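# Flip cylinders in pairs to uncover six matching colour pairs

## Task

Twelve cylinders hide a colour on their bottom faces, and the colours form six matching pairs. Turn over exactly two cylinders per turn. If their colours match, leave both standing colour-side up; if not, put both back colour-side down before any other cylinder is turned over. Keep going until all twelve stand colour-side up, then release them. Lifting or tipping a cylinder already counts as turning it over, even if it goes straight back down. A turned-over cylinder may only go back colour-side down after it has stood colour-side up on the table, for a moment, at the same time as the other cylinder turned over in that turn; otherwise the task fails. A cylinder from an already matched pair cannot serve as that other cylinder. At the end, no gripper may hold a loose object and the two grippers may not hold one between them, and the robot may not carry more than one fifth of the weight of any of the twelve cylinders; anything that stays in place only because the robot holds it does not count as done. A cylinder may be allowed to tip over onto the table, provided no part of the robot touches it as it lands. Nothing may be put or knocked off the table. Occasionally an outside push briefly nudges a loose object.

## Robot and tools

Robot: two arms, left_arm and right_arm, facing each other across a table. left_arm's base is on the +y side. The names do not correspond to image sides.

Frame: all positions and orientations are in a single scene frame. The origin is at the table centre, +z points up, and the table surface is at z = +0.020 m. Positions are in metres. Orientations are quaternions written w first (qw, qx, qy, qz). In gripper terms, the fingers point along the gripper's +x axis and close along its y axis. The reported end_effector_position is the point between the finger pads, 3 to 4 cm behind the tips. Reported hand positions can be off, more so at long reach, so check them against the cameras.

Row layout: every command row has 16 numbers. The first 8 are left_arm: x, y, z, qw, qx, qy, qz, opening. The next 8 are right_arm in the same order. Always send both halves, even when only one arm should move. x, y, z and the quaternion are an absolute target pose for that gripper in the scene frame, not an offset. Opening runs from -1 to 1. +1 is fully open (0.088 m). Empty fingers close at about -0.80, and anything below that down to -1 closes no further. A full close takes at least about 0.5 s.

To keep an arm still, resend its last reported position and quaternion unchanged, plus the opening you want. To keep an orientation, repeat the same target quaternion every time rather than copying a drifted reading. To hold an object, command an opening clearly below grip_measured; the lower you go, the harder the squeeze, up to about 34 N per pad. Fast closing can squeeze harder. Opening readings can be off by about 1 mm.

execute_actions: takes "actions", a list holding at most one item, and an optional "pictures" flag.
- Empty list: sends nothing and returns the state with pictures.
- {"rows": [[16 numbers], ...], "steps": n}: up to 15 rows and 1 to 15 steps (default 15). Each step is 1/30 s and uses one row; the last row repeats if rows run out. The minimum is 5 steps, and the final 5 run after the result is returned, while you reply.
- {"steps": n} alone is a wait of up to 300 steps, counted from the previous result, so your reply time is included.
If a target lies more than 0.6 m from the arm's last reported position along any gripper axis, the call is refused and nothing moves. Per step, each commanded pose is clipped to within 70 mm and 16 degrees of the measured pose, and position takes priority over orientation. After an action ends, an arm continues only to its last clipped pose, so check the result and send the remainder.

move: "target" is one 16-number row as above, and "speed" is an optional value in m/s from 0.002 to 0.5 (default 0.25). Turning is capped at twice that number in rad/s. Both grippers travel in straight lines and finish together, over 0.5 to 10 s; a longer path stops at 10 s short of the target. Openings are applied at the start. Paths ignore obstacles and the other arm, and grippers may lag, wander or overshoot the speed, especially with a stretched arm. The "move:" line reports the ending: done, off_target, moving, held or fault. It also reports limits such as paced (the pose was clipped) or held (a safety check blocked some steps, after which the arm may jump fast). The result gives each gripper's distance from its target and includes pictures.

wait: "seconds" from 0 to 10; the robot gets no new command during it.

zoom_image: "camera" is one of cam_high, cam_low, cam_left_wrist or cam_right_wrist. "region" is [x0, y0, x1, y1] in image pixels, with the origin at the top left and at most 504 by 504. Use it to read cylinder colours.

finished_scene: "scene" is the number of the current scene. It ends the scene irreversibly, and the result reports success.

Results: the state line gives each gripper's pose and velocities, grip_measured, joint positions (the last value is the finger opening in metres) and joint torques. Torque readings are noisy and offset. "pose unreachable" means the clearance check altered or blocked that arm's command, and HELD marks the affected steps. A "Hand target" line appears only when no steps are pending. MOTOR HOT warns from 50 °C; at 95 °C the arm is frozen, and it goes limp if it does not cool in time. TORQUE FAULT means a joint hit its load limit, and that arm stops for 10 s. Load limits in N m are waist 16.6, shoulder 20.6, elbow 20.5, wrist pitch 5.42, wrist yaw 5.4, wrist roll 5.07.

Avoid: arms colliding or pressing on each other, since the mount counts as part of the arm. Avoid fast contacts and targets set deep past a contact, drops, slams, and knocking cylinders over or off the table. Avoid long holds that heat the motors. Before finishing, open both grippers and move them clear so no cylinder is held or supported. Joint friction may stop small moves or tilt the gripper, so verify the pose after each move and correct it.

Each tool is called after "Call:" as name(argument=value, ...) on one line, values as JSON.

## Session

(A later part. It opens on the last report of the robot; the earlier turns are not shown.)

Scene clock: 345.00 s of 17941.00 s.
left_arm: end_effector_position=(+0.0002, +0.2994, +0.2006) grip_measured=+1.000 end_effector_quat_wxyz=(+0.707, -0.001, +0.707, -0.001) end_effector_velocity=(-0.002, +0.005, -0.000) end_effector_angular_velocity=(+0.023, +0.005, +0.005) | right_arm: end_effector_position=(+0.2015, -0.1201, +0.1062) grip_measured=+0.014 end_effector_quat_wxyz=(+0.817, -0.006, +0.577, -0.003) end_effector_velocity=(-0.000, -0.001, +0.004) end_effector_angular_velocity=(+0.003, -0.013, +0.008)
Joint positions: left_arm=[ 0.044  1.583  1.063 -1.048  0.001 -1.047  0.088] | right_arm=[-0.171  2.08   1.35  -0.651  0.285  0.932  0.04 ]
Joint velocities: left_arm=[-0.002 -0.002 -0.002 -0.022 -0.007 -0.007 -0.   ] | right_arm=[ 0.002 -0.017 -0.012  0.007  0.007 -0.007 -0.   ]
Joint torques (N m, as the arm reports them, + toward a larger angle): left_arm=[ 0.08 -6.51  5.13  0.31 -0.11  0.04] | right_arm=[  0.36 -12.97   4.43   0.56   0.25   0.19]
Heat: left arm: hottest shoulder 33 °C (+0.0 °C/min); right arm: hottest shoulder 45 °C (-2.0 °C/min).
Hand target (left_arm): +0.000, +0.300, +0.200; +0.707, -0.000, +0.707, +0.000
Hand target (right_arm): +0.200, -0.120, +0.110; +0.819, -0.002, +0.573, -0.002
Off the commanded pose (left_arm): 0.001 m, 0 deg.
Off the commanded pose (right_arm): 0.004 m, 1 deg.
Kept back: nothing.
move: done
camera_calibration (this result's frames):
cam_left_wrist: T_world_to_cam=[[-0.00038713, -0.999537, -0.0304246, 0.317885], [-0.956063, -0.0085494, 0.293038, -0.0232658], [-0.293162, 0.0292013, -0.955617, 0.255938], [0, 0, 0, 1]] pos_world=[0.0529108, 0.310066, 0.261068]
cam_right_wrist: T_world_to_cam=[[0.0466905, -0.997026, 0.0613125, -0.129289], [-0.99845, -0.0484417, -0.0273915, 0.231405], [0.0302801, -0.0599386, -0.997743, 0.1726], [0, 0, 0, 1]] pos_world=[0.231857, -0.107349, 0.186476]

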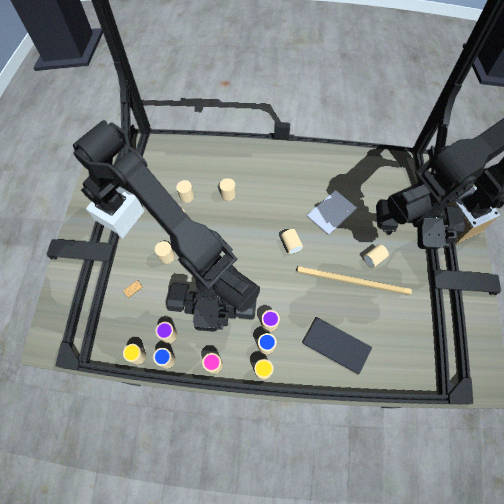

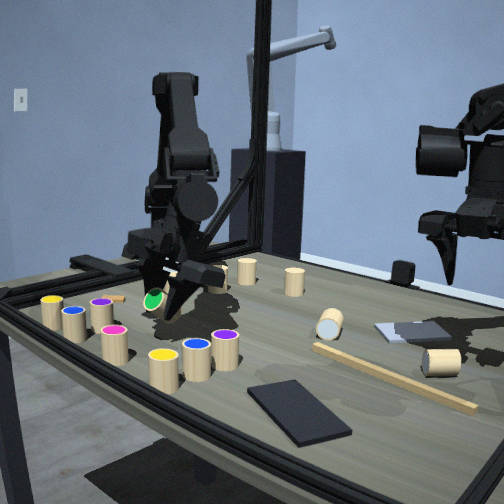

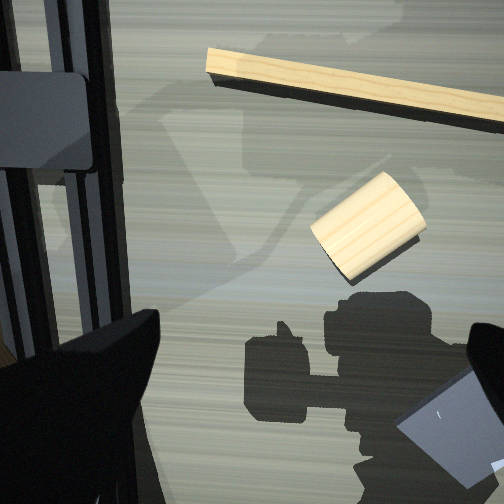

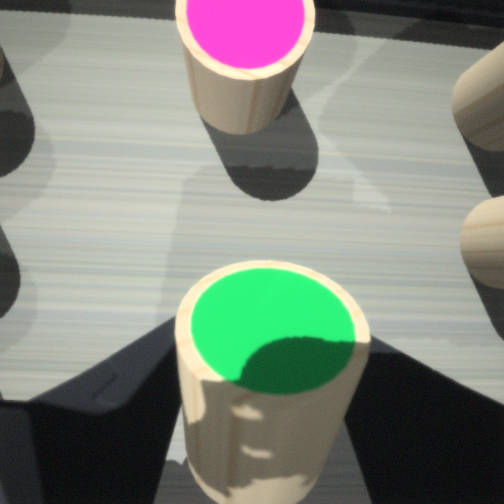

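Call:
move(target=[0,0.3,0.2,0.707,0,0.707,0,1,0.2,-0.12,0.085,0.985,0,0.174,0,-0.3])

Call:
move(target=[0,0.3,0.2,0.707,0,0.707,0,1,0.2,-0.12,0.056,0.985,0,0.174,0,-0.3], speed=0.08)

Call:
move(target=[0,0.3,0.2,0.707,0,0.707,0,1,0.2,-0.12,0.056,0.985,0,0.174,0,0.6])

Call:
wait(seconds=2)

Call:
move(target=[0,0.3,0.2,0.707,0,0.707,0,1,0.2,-0.12,0.056,0.985,0,0.174,0,-0.3])

Call:
move(target=[0,0.3,0.2,0.707,0,0.707,0,1,0.2,-0.118,0.1,0.94,0,0.342,0,-0.3])

Call:
move(target=[0,0.3,0.2,0.707,0,0.707,0,1,0.215,-0.118,0.075,0.574,0,0.819,0,-0.3], speed=0.35)

Call:
move(target=[0,0.3,0.2,0.707,0,0.707,0,1,0.215,-0.118,0.052,0.574,0,0.819,0,-0.3], speed=0.08)

Call:
move(target=[0,0.3,0.2,0.707,0,0.707,0,1,0.215,-0.118,0.052,0.574,0,0.819,0,0.6])

Call:
move(target=[0,0.3,0.2,0.707,0,0.707,0,1,0.2,-0.118,0.08,0.819,0,0.574,0,0.6], speed=0.35)

Call:
move(target=[0,0.3,0.2,0.707,0,0.707,0,1,0.187,-0.119,0.048,0.94,0,0.342,0,0.6])

Call:
move(target=[0,0.3,0.2,0.707,0,0.707,0,1,0.187,-0.119,0.048,0.94,0,0.342,0,-0.3])

Call:
move(target=[0,0.3,0.2,0.707,0,0.707,0,1,0.15,-0.12,0.13,0.866,0,0.5,0,-0.3], speed=0.35)

Call:
move(target=[0,0.3,0.2,0.707,0,0.707,0,1,-0.036,-0.172,0.115,0.423,0,0.906,0,-0.3], speed=0.35)

Scene clock: 348.17 s of 17941.00 s.
left_arm: end_effector_position=(+0.0002, +0.2994, +0.2006) grip_measured=+1.000 end_effector_quat_wxyz=(+0.707, -0.001, +0.707, -0.001) end_effector_velocity=(-0.004, +0.004, -0.001) end_effector_angular_velocity=(+0.027, +0.007, +0.000) | right_arm: end_effector_position=(+0.2021, -0.1180, +0.0910) grip_measured=+0.015 end_effector_quat_wxyz=(+0.985, +0.008, +0.173, -0.003) end_effector_velocity=(+0.002, -0.001, -0.001) end_effector_angular_velocity=(-0.003, -0.007, +0.010)
Joint positions: left_arm=[ 0.044  1.583  1.063 -1.048  0.001 -1.047  0.088] | right_arm=[0.05  2.214 0.873 0.572 1.06  0.717 0.04 ]
Joint velocities: left_arm=[-0.007  0.002 -0.002 -0.022 -0.007 -0.007 -0.   ] | right_arm=[-0.007  0.007 -0.012  0.051 -0.007 -0.037 -0.   ]
Joint torques (N m, as the arm reports them, + toward a larger angle): left_arm=[-0.06 -6.36  5.27  0.3  -0.09  0.  ] | right_arm=[ 0.3  -8.61  2.78  1.11  0.48 -0.21]
Heat: left arm: hottest shoulder 33 °C (+0.0 °C/min); right arm: hottest shoulder 45 °C (-1.0 °C/min).
Hand target (left_arm): +0.000, +0.300, +0.200; +0.707, -0.000, +0.707, +0.000
Hand target (right_arm): +0.200, -0.121, +0.086; +0.985, -0.002, +0.173, -0.003
Off the commanded pose (left_arm): 0.001 m, 0 deg.
Off the commanded pose (right_arm): 0.007 m, 1 deg.
Kept back: nothing.
move: done
camera_calibration (this result's frames):
cam_left_wrist: T_world_to_cam=[[-0.00038713, -0.999537, -0.0304246, 0.317885], [-0.956063, -0.0085494, 0.293038, -0.0232658], [-0.293162, 0.0292013, -0.955617, 0.255938], [0, 0, 0, 1]] pos_world=[0.0529108, 0.310066, 0.261068]
cam_right_wrist: T_world_to_cam=[[-0.0167563, -0.998609, 0.0499988, -0.112619], [-0.612236, -0.0292876, -0.790133, 0.225258], [0.790498, -0.0438508, -0.610893, -0.0294257], [0, 0, 0, 1]] pos_world=[0.159285, -0.107155, 0.165639]

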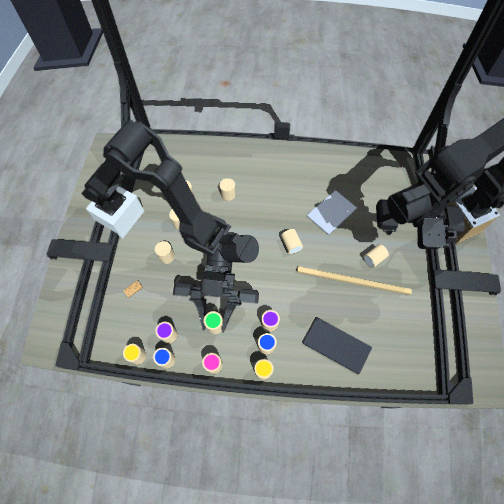

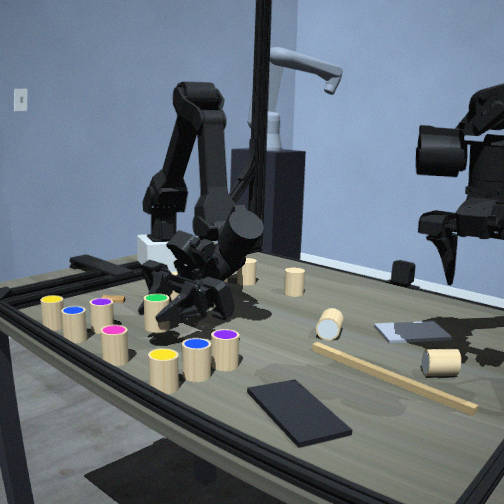

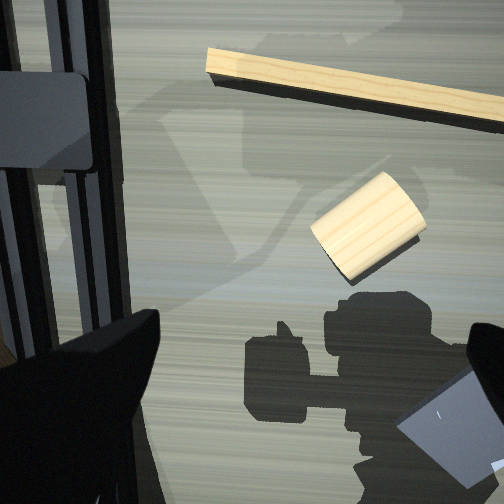

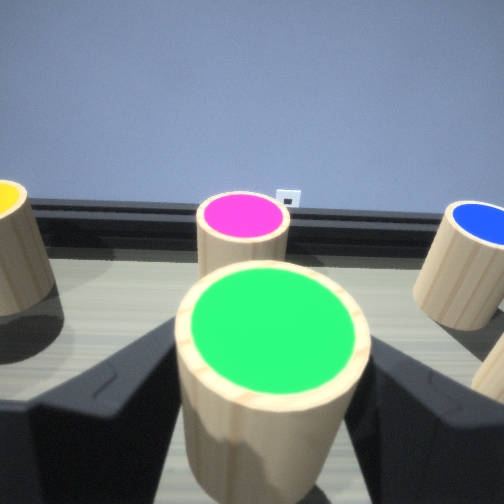

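Scene clock: 348.97 s of 17941.00 s.
left_arm: end_effector_position=(+0.0002, +0.2994, +0.2006) grip_measured=+1.000 end_effector_quat_wxyz=(+0.707, -0.001, +0.707, -0.001) end_effector_velocity=(+0.002, +0.002, -0.001) end_effector_angular_velocity=(+0.009, -0.020, -0.010) | right_arm: end_effector_position=(+0.2008, -0.1205, +0.0611) grip_measured=+0.014 end_effector_quat_wxyz=(+0.985, +0.006, +0.172, -0.002) end_effector_velocity=(+0.001, -0.002, -0.002) end_effector_angular_velocity=(-0.002, -0.007, -0.005)
Joint positions: left_arm=[ 0.044  1.583  1.063 -1.048  0.001 -1.047  0.088] | right_arm=[0.051 2.325 0.873 0.687 1.06  0.71  0.04 ]
Joint velocities: left_arm=[-0.002 -0.002 -0.007  0.007 -0.022  0.007 -0.   ] | right_arm=[-0.002  0.012 -0.002  0.022  0.007 -0.007  0.   ]
Joint torques (N m, as the arm reports them, + toward a larger angle): left_arm=[ 0.04 -6.28  5.37  0.33 -0.12  0.01] | right_arm=[ 0.24 -8.42  3.52  1.08  0.32 -0.19]
Heat: left arm: hottest shoulder 33 °C (+0.0 °C/min); right arm: hottest shoulder 45 °C (-1.0 °C/min).
Hand target (left_arm): +0.000, +0.300, +0.200; +0.707, -0.000, +0.707, +0.000
Hand target (right_arm): +0.200, -0.120, +0.056; +0.985, -0.000, +0.174, +0.000
Off the commanded pose (left_arm): 0.001 m, 0 deg.
Off the commanded pose (right_arm): 0.005 m, 1 deg.
Kept back: nothing.
move: done
camera_calibration (this result's frames):
cam_left_wrist: T_world_to_cam=[[-0.00038713, -0.999537, -0.0304246, 0.317885], [-0.956063, -0.0085494, 0.293038, -0.0232658], [-0.293162, 0.0292013, -0.955617, 0.255938], [0, 0, 0, 1]] pos_world=[0.0529108, 0.310066, 0.261068]
cam_right_wrist: T_world_to_cam=[[-0.0136893, -0.998454, 0.0538696, -0.114523], [-0.611435, -0.0342696, -0.790552, 0.200048], [0.791176, -0.0437598, -0.610021, -0.0470295], [0, 0, 0, 1]] pos_world=[0.157957, -0.109549, 0.135629]

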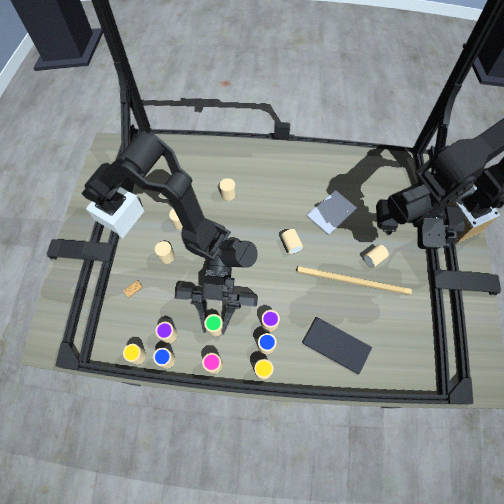

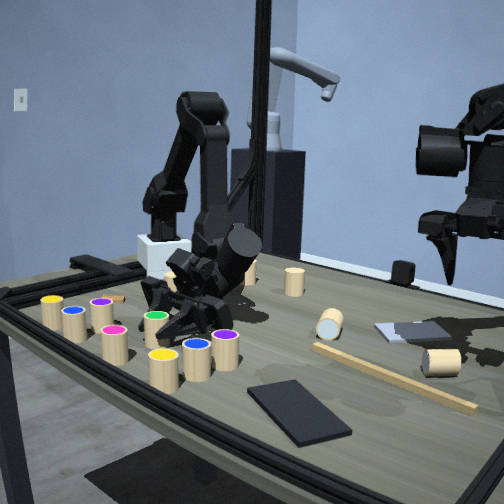

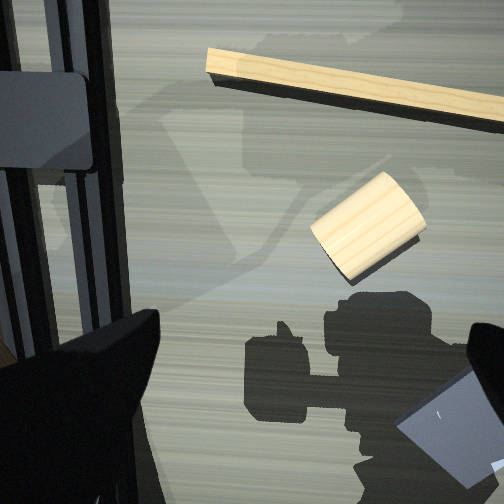

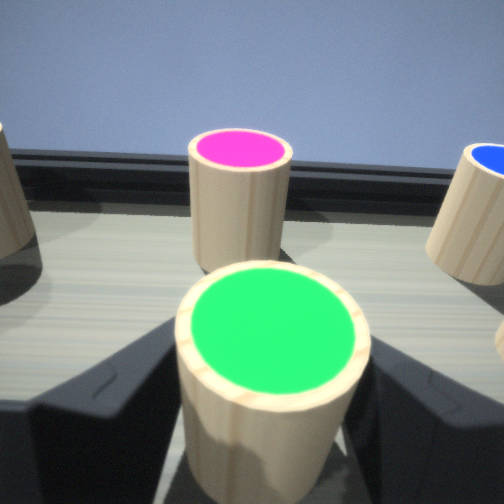

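Scene clock: 349.70 s of 17941.00 s.
left_arm: end_effector_position=(+0.0002, +0.2994, +0.2006) grip_measured=+1.000 end_effector_quat_wxyz=(+0.707, -0.001, +0.707, -0.001) end_effector_velocity=(+0.002, +0.004, +0.001) end_effector_angular_velocity=(+0.013, -0.018, +0.010) | right_arm: end_effector_position=(+0.2008, -0.1207, +0.0601) grip_measured=+0.598 end_effector_quat_wxyz=(+0.985, +0.006, +0.172, -0.002) end_effector_velocity=(+0.000, -0.003, -0.001) end_effector_angular_velocity=(-0.020, -0.000, -0.005)
Joint positions: left_arm=[ 0.044  1.583  1.063 -1.048  0.001 -1.047  0.088] | right_arm=[0.051 2.329 0.873 0.69  1.06  0.71  0.068]
Joint velocities: left_arm=[ 0.002 -0.007 -0.002 -0.007 -0.022 -0.007 -0.   ] | right_arm=[-0.002  0.002 -0.002 -0.007  0.007 -0.007  0.001]
Joint torques (N m, as the arm reports them, + toward a larger angle): left_arm=[-0.16 -6.23  5.07  0.34 -0.1   0.03] | right_arm=[ 0.2  -8.51  3.65  1.06  0.32 -0.21]
Heat: left arm: hottest shoulder 33 °C (+0.0 °C/min); right arm: hottest shoulder 45 °C (-1.0 °C/min).
Hand target (left_arm): +0.000, +0.300, +0.200; +0.707, -0.000, +0.707, +0.000
Hand target (right_arm): +0.200, -0.120, +0.056; +0.985, +0.000, +0.174, -0.000
Off the commanded pose (left_arm): 0.001 m, 0 deg.
Off the commanded pose (right_arm): 0.004 m, 1 deg.
Kept back: nothing.
move: done
camera_calibration (this result's frames):
cam_left_wrist: T_world_to_cam=[[-0.00038713, -0.999537, -0.0304246, 0.317885], [-0.956063, -0.0085494, 0.293038, -0.0232658], [-0.293162, 0.0292013, -0.955617, 0.255938], [0, 0, 0, 1]] pos_world=[0.0529108, 0.310066, 0.261068]
cam_right_wrist: T_world_to_cam=[[-0.0136815, -0.998435, 0.0542245, -0.114668], [-0.611549, -0.034549, -0.790452, 0.19922], [0.791089, -0.0439755, -0.610119, -0.0475708], [0, 0, 0, 1]] pos_world=[0.157897, -0.109698, 0.134668]

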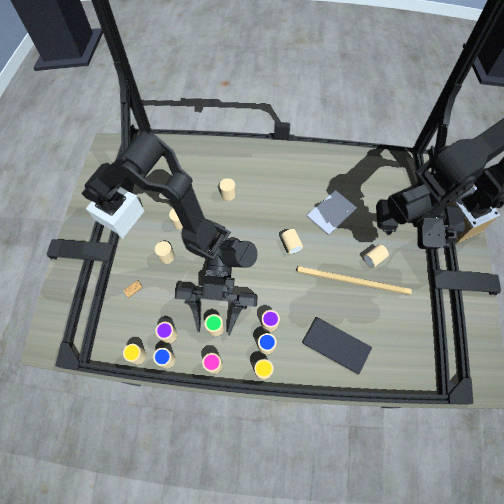

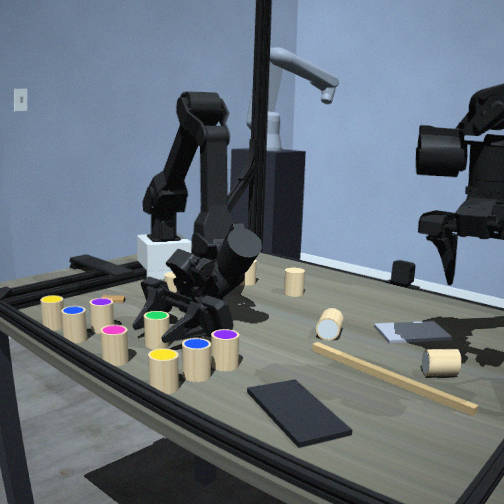

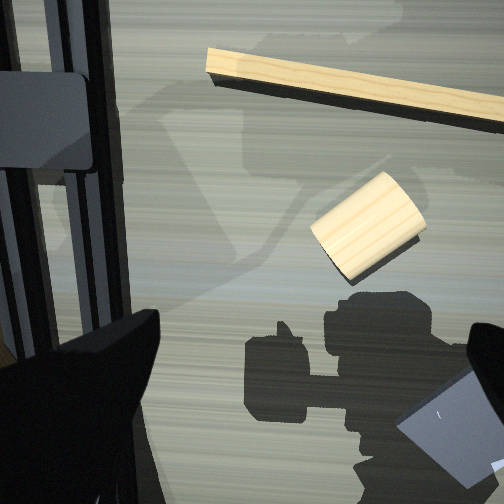

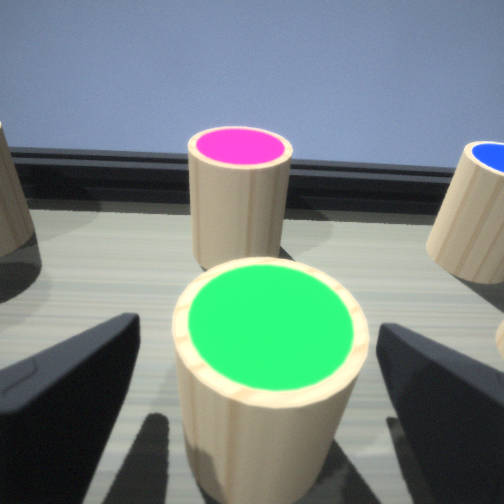

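Scene clock: 351.70 s of 17941.00 s.
left_arm: end_effector_position=(+0.0002, +0.2994, +0.2006) grip_measured=+1.000 end_effector_quat_wxyz=(+0.707, -0.001, +0.707, -0.001) end_effector_velocity=(-0.003, +0.002, -0.001) end_effector_angular_velocity=(+0.007, +0.012, -0.010) | right_arm: end_effector_position=(+0.2007, -0.1207, +0.0600) grip_measured=+0.600 end_effector_quat_wxyz=(+0.985, +0.005, +0.172, -0.002) end_effector_velocity=(+0.000, -0.000, +0.001) end_effector_angular_velocity=(-0.007, +0.006, +0.005)
Joint positions: left_arm=[ 0.044  1.583  1.063 -1.048  0.001 -1.047  0.088] | right_arm=[0.051 2.329 0.873 0.69  1.06  0.71  0.068]
Joint velocities: left_arm=[-0.002 -0.002 -0.007 -0.007  0.007  0.007 -0.   ] | right_arm=[-0.002 -0.007 -0.002 -0.007 -0.007 -0.007 -0.   ]
Joint torques (N m, as the arm reports them, + toward a larger angle): left_arm=[ 0.34 -6.37  5.15  0.3  -0.12  0.04] | right_arm=[ 0.2  -8.51  3.64  1.07  0.32 -0.21]
Heat: left arm: hottest shoulder 33 °C (+0.0 °C/min); right arm: hottest shoulder 45 °C (-1.0 °C/min).
Hand target (left_arm): +0.000, +0.300, +0.200; +0.707, -0.000, +0.707, -0.000
Hand target (right_arm): +0.200, -0.120, +0.056; +0.985, -0.000, +0.174, -0.000
Off the commanded pose (left_arm): 0.001 m, 0 deg.
Off the commanded pose (right_arm): 0.004 m, 1 deg.
Kept back: nothing.
Steps of this call (steps 1 to 60: nothing new was sent). Readings (end_effector_position):
1: left_arm (+0.0002, +0.2994, +0.2006) | right_arm (+0.2008, -0.1207, +0.0601)
2: left_arm (+0.0002, +0.2994, +0.2006) | right_arm (+0.2008, -0.1207, +0.0601)
4: left_arm (+0.0002, +0.2994, +0.2006) | right_arm (+0.2008, -0.1207, +0.0601)
8: left_arm (+0.0002, +0.2994, +0.2006) | right_arm (+0.2008, -0.1207, +0.0601)
60: the state above
camera_calibration (this result's frames):
cam_left_wrist: T_world_to_cam=[[-0.00038713, -0.999537, -0.0304246, 0.317885], [-0.956063, -0.0085494, 0.293038, -0.0232658], [-0.293162, 0.0292013, -0.955617, 0.255938], [0, 0, 0, 1]] pos_world=[0.0529108, 0.310066, 0.261068]
cam_right_wrist: T_world_to_cam=[[-0.0135444, -0.998398, 0.0549376, -0.114777], [-0.611658, -0.0351912, -0.790339, 0.199032], [0.791006, -0.0443077, -0.610201, -0.0476618], [0, 0, 0, 1]] pos_world=[0.157885, -0.109701, 0.134525]

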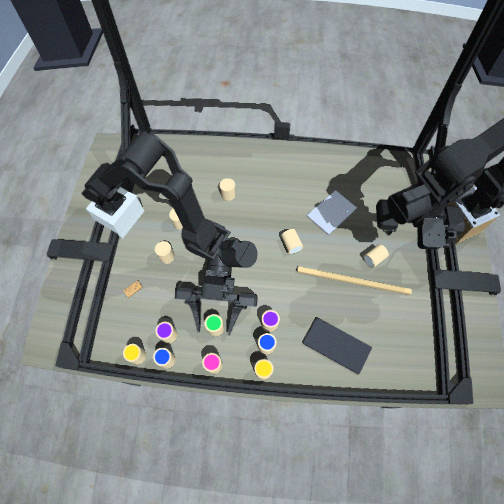

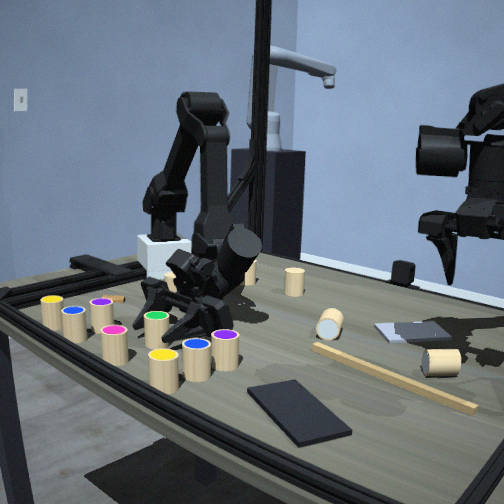

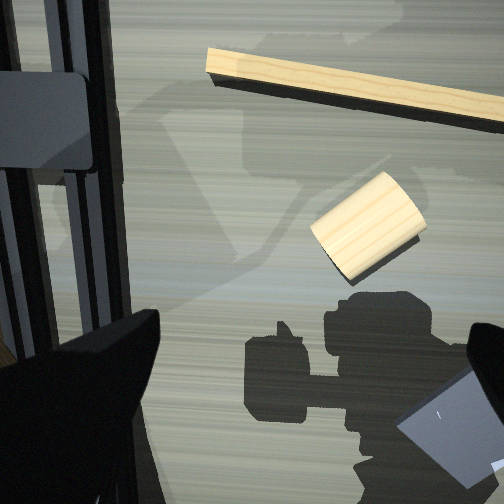

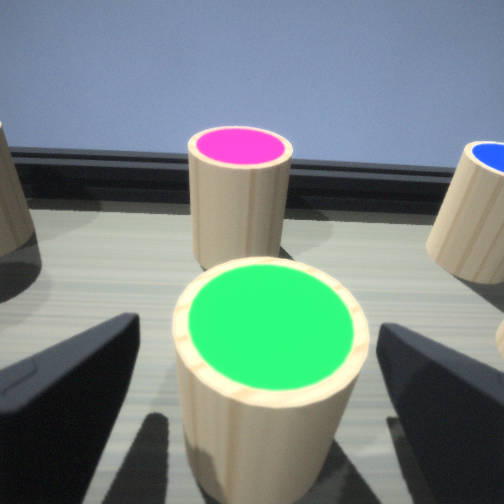

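Scene clock: 352.40 s of 17941.00 s.
left_arm: end_effector_position=(+0.0002, +0.2994, +0.2006) grip_measured=+1.000 end_effector_quat_wxyz=(+0.707, -0.001, +0.707, -0.001) end_effector_velocity=(-0.004, +0.000, +0.000) end_effector_angular_velocity=(+0.003, +0.010, -0.015) | right_arm: end_effector_position=(+0.2008, -0.1206, +0.0601) grip_measured=+0.015 end_effector_quat_wxyz=(+0.985, +0.006, +0.172, -0.002) end_effector_velocity=(+0.001, +0.000, +0.001) end_effector_angular_velocity=(-0.012, +0.002, +0.010)
Joint positions: left_arm=[ 0.044  1.583  1.063 -1.048  0.001 -1.047  0.088] | right_arm=[0.051 2.329 0.873 0.691 1.06  0.71  0.04 ]
Joint velocities: left_arm=[-0.007 -0.002 -0.002 -0.007  0.007  0.007 -0.   ] | right_arm=[-0.002 -0.002 -0.002  0.007 -0.007 -0.022 -0.   ]
Joint torques (N m, as the arm reports them, + toward a larger angle): left_arm=[ 0.04 -6.41  4.94  0.29 -0.09  0.07] | right_arm=[ 0.2  -8.58  3.65  1.    0.31 -0.21]
Heat: left arm: hottest shoulder 33 °C (+0.0 °C/min); right arm: hottest shoulder 45 °C (-1.0 °C/min).
Hand target (left_arm): +0.000, +0.300, +0.200; +0.707, -0.000, +0.707, +0.000
Hand target (right_arm): +0.200, -0.120, +0.056; +0.985, +0.000, +0.174, -0.000
Off the commanded pose (left_arm): 0.001 m, 0 deg.
Off the commanded pose (right_arm): 0.004 m, 1 deg.
Kept back: nothing.
move: done
camera_calibration (this result's frames):
cam_left_wrist: T_world_to_cam=[[-0.00038713, -0.999537, -0.0304246, 0.317885], [-0.956063, -0.0085494, 0.293038, -0.0232658], [-0.293162, 0.0292013, -0.955617, 0.255938], [0, 0, 0, 1]] pos_world=[0.0529108, 0.310066, 0.261068]
cam_right_wrist: T_world_to_cam=[[-0.0135678, -0.998456, 0.053873, -0.114618], [-0.611318, -0.0343529, -0.790639, 0.199204], [0.791269, -0.0436608, -0.609907, -0.0476118], [0, 0, 0, 1]] pos_world=[0.157896, -0.109676, 0.134635]

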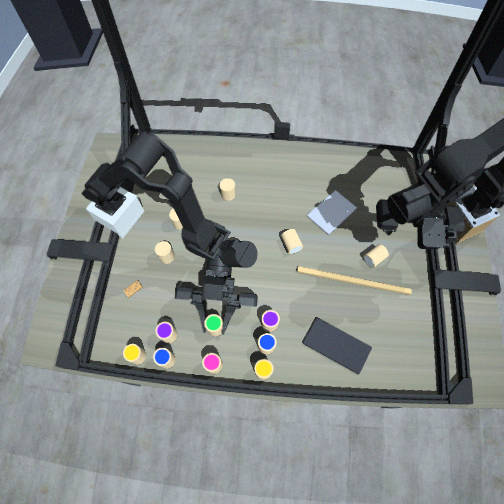

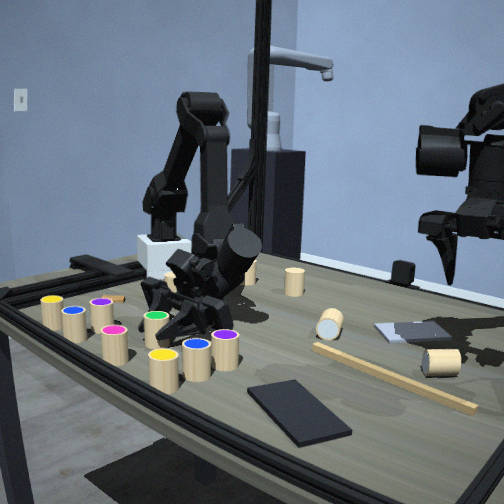

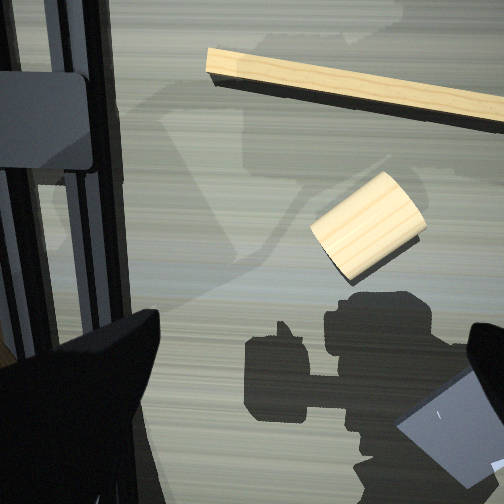

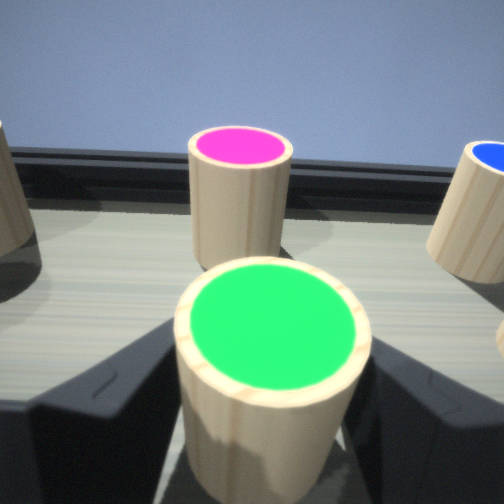

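Scene clock: 353.67 s of 17941.00 s.
left_arm: end_effector_position=(+0.0002, +0.2994, +0.2006) grip_measured=+1.000 end_effector_quat_wxyz=(+0.707, -0.001, +0.707, -0.001) end_effector_velocity=(-0.002, +0.005, -0.001) end_effector_angular_velocity=(+0.027, +0.007, -0.010) | right_arm: end_effector_position=(+0.1976, -0.1205, +0.0928) grip_measured=+0.015 end_effector_quat_wxyz=(+0.939, -0.011, +0.345, +0.001) end_effector_velocity=(+0.002, -0.000, +0.002) end_effector_angular_velocity=(+0.002, +0.009, -0.009)
Joint positions: left_arm=[ 0.044  1.583  1.063 -1.048  0.001 -1.047  0.088] | right_arm=[-0.011  2.067  1.007 -0.045  0.761  0.916  0.04 ]
Joint velocities: left_arm=[-0.002  0.002 -0.002 -0.022 -0.007  0.007  0.   ] | right_arm=[-0.007 -0.002  0.012 -0.022 -0.007  0.007 -0.   ]
Joint torques (N m, as the arm reports them, + toward a larger angle): left_arm=[-0.09 -6.28  5.01  0.34 -0.07  0.01] | right_arm=[ -0.36 -11.77   6.04   0.5    0.36   0.19]
Heat: left arm: hottest shoulder 33 °C (+0.0 °C/min); right arm: hottest shoulder 45 °C (-1.0 °C/min).
Hand target (left_arm): +0.000, +0.300, +0.200; +0.707, -0.000, +0.707, +0.000
Hand target (right_arm): +0.200, -0.118, +0.099; +0.940, +0.000, +0.342, +0.002
Off the commanded pose (left_arm): 0.001 m, 0 deg.
Off the commanded pose (right_arm): 0.008 m, 1 deg.
Kept back: nothing.
move: done
camera_calibration (this result's frames):
cam_left_wrist: T_world_to_cam=[[-0.00038713, -0.999537, -0.0304246, 0.317885], [-0.956063, -0.0085494, 0.293038, -0.0232658], [-0.293162, 0.0292013, -0.955617, 0.255938], [0, 0, 0, 1]] pos_world=[0.0529108, 0.310066, 0.261068]
cam_right_wrist: T_world_to_cam=[[0.0241829, -0.996228, 0.0833327, -0.126271], [-0.848566, -0.0645255, -0.52514, 0.241766], [0.528536, -0.058014, -0.846926, 0.0470414], [0, 0, 0, 1]] pos_world=[0.183345, -0.107466, 0.177324]

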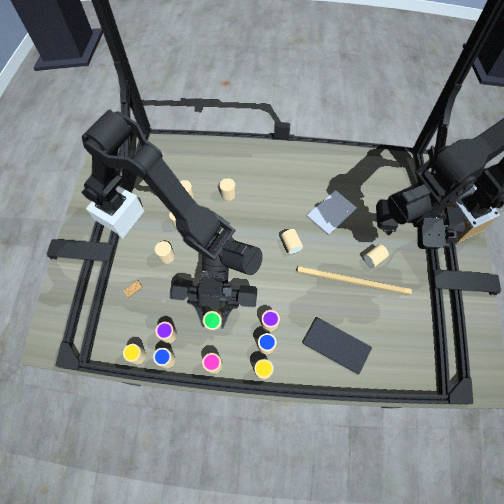

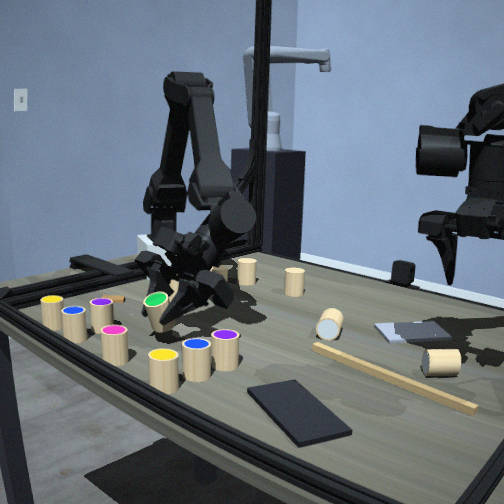

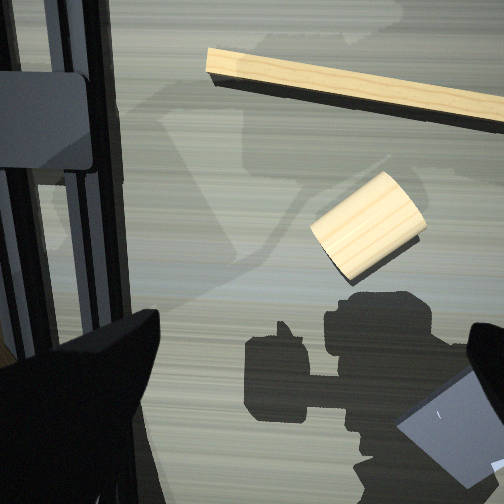

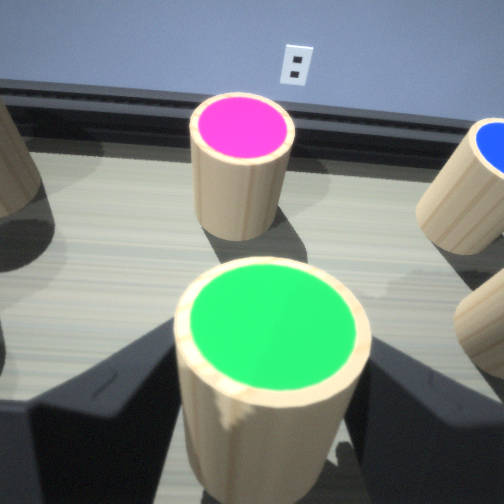

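Scene clock: 355.97 s of 17941.00 s.
left_arm: end_effector_position=(+0.0002, +0.2994, +0.2006) grip_measured=+1.000 end_effector_quat_wxyz=(+0.707, -0.001, +0.707, -0.001) end_effector_velocity=(-0.002, +0.002, -0.001) end_effector_angular_velocity=(+0.014, -0.000, -0.015) | right_arm: end_effector_position=(+0.2142, -0.1168, +0.0790) grip_measured=+0.015 end_effector_quat_wxyz=(+0.577, +0.003, +0.816, +0.006) end_effector_velocity=(-0.002, +0.001, +0.005) end_effector_angular_velocity=(+0.005, +0.044, -0.023)
Joint positions: left_arm=[ 0.044  1.583  1.063 -1.048  0.001 -1.047  0.088] | right_arm=[-0.376  2.506  1.972 -1.279 -0.241  0.725  0.04 ]
Joint velocities: left_arm=[-0.007  0.002 -0.002 -0.007 -0.007  0.007  0.   ] | right_arm=[-0.007  0.017  0.042 -0.051 -0.037  0.007 -0.   ]
Joint torques (N m, as the arm reports them, + toward a larger angle): left_arm=[-0.02 -6.18  5.04  0.34 -0.13 -0.01] | right_arm=[ -0.26 -11.43   6.39  -0.51  -0.29  -0.21]
Heat: left arm: hottest shoulder 33 °C (+0.0 °C/min); right arm: hottest shoulder 45 °C (-1.0 °C/min).
Hand target (left_arm): +0.000, +0.300, +0.200; +0.707, -0.000, +0.707, +0.000
Hand target (right_arm): +0.214, -0.117, +0.075; +0.573, +0.001, +0.820, +0.005
Off the commanded pose (left_arm): 0.001 m, 0 deg.
Off the commanded pose (right_arm): 0.004 m, 1 deg.
Kept back: nothing.
move: done
camera_calibration (this result's frames):
cam_left_wrist: T_world_to_cam=[[-0.00038713, -0.999537, -0.0304246, 0.317885], [-0.956063, -0.0085494, 0.293038, -0.0232658], [-0.293162, 0.0292013, -0.955617, 0.255938], [0, 0, 0, 1]] pos_world=[0.0529108, 0.310066, 0.261068]
cam_right_wrist: T_world_to_cam=[[0.0666764, -0.997761, -0.00514738, -0.124114], [-0.79399, -0.056182, 0.60533, 0.14876], [-0.604264, -0.0362743, -0.795958, 0.267964], [0, 0, 0, 1]] pos_world=[0.28831, -0.105758, 0.1226]

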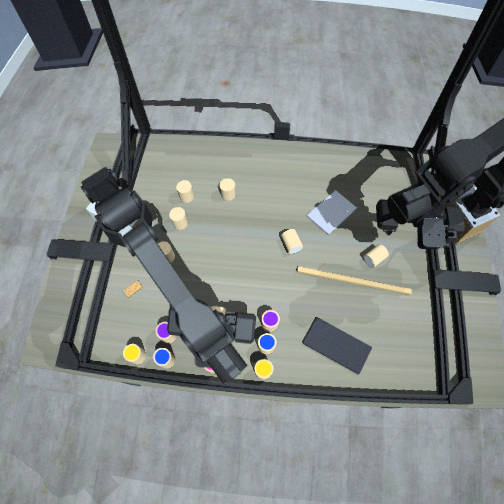

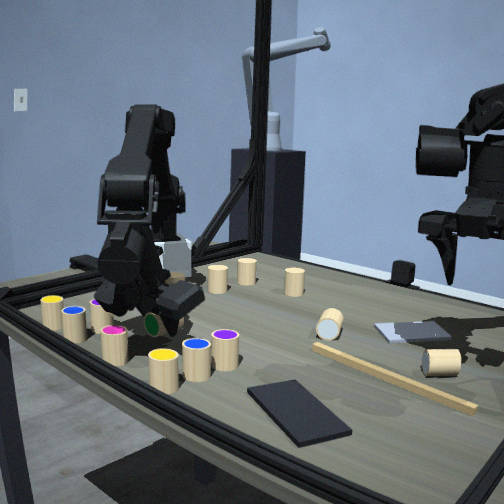

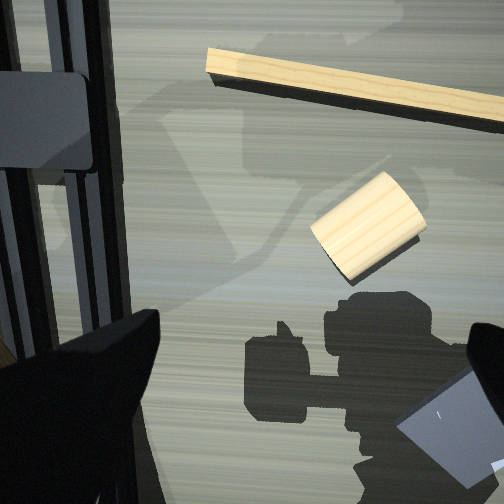

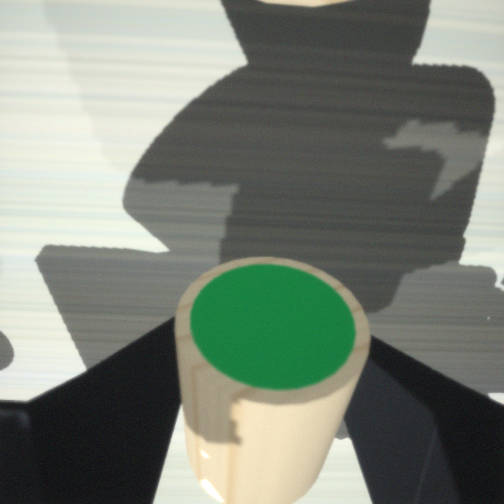

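Scene clock: 356.73 s of 17941.00 s.
left_arm: end_effector_position=(+0.0002, +0.2994, +0.2006) grip_measured=+1.000 end_effector_quat_wxyz=(+0.707, -0.001, +0.707, -0.001) end_effector_velocity=(-0.005, +0.003, -0.000) end_effector_angular_velocity=(+0.015, +0.017, +0.015) | right_arm: end_effector_position=(+0.2165, -0.1149, +0.0611) grip_measured=+0.015 end_effector_quat_wxyz=(+0.579, +0.004, +0.815, +0.007) end_effector_velocity=(+0.001, +0.001, +0.000) end_effector_angular_velocity=(+0.008, -0.000, -0.011)
Joint positions: left_arm=[ 0.044  1.583  1.063 -1.048  0.001 -1.047  0.088] | right_arm=[-0.376  2.542  1.966 -1.233 -0.239  0.725  0.04 ]
Joint velocities: left_arm=[-0.007 -0.002 -0.002 -0.022  0.007 -0.022  0.   ] | right_arm=[-0.002 -0.002 -0.002  0.007 -0.007  0.007  0.   ]
Joint torques (N m, as the arm reports them, + toward a larger angle): left_arm=[-0.03 -6.24  4.97  0.36 -0.1   0.06] | right_arm=[ -0.22 -11.31   4.24  -0.03  -0.1    0.01]
Heat: left arm: hottest shoulder 33 °C (+0.0 °C/min); right arm: hottest shoulder 45 °C (-1.0 °C/min).
Hand target (left_arm): +0.000, +0.300, +0.200; +0.707, -0.000, +0.707, +0.000
Hand target (right_arm): +0.215, -0.118, +0.052; +0.574, +0.000, +0.819, +0.000
Off the commanded pose (left_arm): 0.001 m, 0 deg.
Off the commanded pose (right_arm): 0.010 m, 1 deg.
Kept back: nothing.
move: off_target (right_arm)
camera_calibration (this result's frames):
cam_left_wrist: T_world_to_cam=[[-0.00038713, -0.999537, -0.0304246, 0.317885], [-0.956063, -0.0085494, 0.293038, -0.0232658], [-0.293162, 0.0292013, -0.955617, 0.255938], [0, 0, 0, 1]] pos_world=[0.0529108, 0.310066, 0.261068]
cam_right_wrist: T_world_to_cam=[[0.0670628, -0.997726, -0.00668281, -0.122445], [-0.796423, -0.0575642, 0.601994, 0.162169], [-0.60101, -0.0350491, -0.798472, 0.254734], [0, 0, 0, 1]] pos_world=[0.290465, -0.103903, 0.104955]

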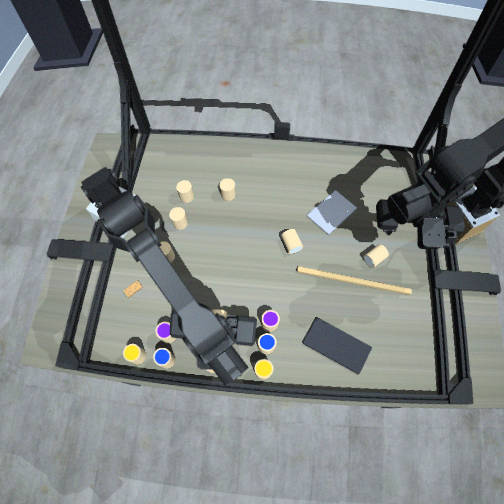

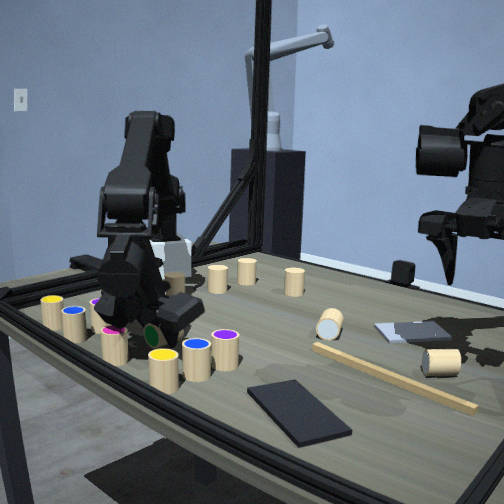

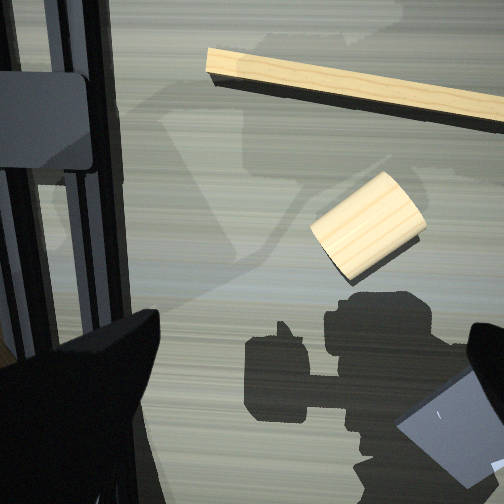

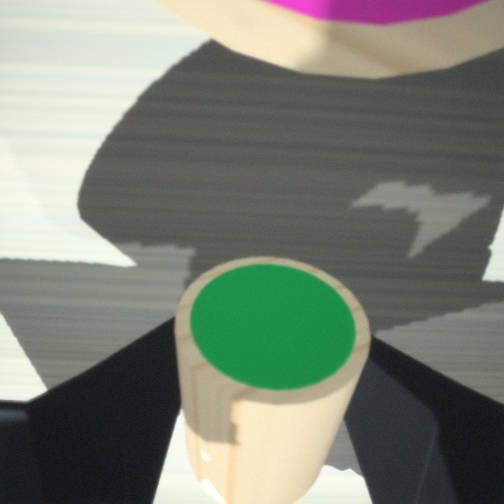

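Scene clock: 357.47 s of 17941.00 s.
left_arm: end_effector_position=(+0.0002, +0.2994, +0.2006) grip_measured=+1.000 end_effector_quat_wxyz=(+0.707, -0.001, +0.707, -0.001) end_effector_velocity=(-0.001, +0.002, +0.000) end_effector_angular_velocity=(+0.010, -0.003, +0.005) | right_arm: end_effector_position=(+0.2166, -0.1148, +0.0607) grip_measured=+0.598 end_effector_quat_wxyz=(+0.579, +0.004, +0.815, +0.007) end_effector_velocity=(+0.000, -0.003, +0.001) end_effector_angular_velocity=(-0.008, +0.000, +0.006)
Joint positions: left_arm=[ 0.044  1.583  1.063 -1.048  0.001 -1.047  0.088] | right_arm=[-0.376  2.542  1.966 -1.232 -0.239  0.725  0.068]
Joint velocities: left_arm=[-0.002 -0.002 -0.002 -0.007 -0.007 -0.007 -0.   ] | right_arm=[-0.002 -0.002 -0.002 -0.007  0.007 -0.007  0.001]
Joint torques (N m, as the arm reports them, + toward a larger angle): left_arm=[-0.17 -6.5   5.3   0.39 -0.09 -0.03] | right_arm=[ -0.21 -11.26   4.45  -0.11  -0.08   0.  ]
Heat: left arm: hottest shoulder 33 °C (+0.0 °C/min); right arm: hottest shoulder 45 °C (-1.0 °C/min).
Hand target (left_arm): +0.000, +0.300, +0.200; +0.707, -0.000, +0.707, +0.000
Hand target (right_arm): +0.215, -0.118, +0.052; +0.574, -0.000, +0.819, +0.000
Off the commanded pose (left_arm): 0.001 m, 0 deg.
Off the commanded pose (right_arm): 0.009 m, 1 deg.
Kept back: nothing.
move: off_target (right_arm)
camera_calibration (this result's frames):
cam_left_wrist: T_world_to_cam=[[-0.00038713, -0.999537, -0.0304246, 0.317885], [-0.956063, -0.0085494, 0.293038, -0.0232658], [-0.293162, 0.0292013, -0.955617, 0.255938], [0, 0, 0, 1]] pos_world=[0.0529108, 0.310066, 0.261068]
cam_right_wrist: T_world_to_cam=[[0.0670647, -0.997725, -0.0069261, -0.12235], [-0.796589, -0.0577222, 0.601759, 0.162503], [-0.600789, -0.0348395, -0.798648, 0.254487], [0, 0, 0, 1]] pos_world=[0.290547, -0.103826, 0.104611]

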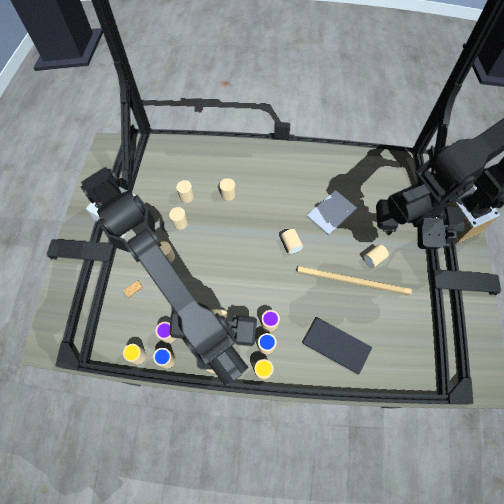

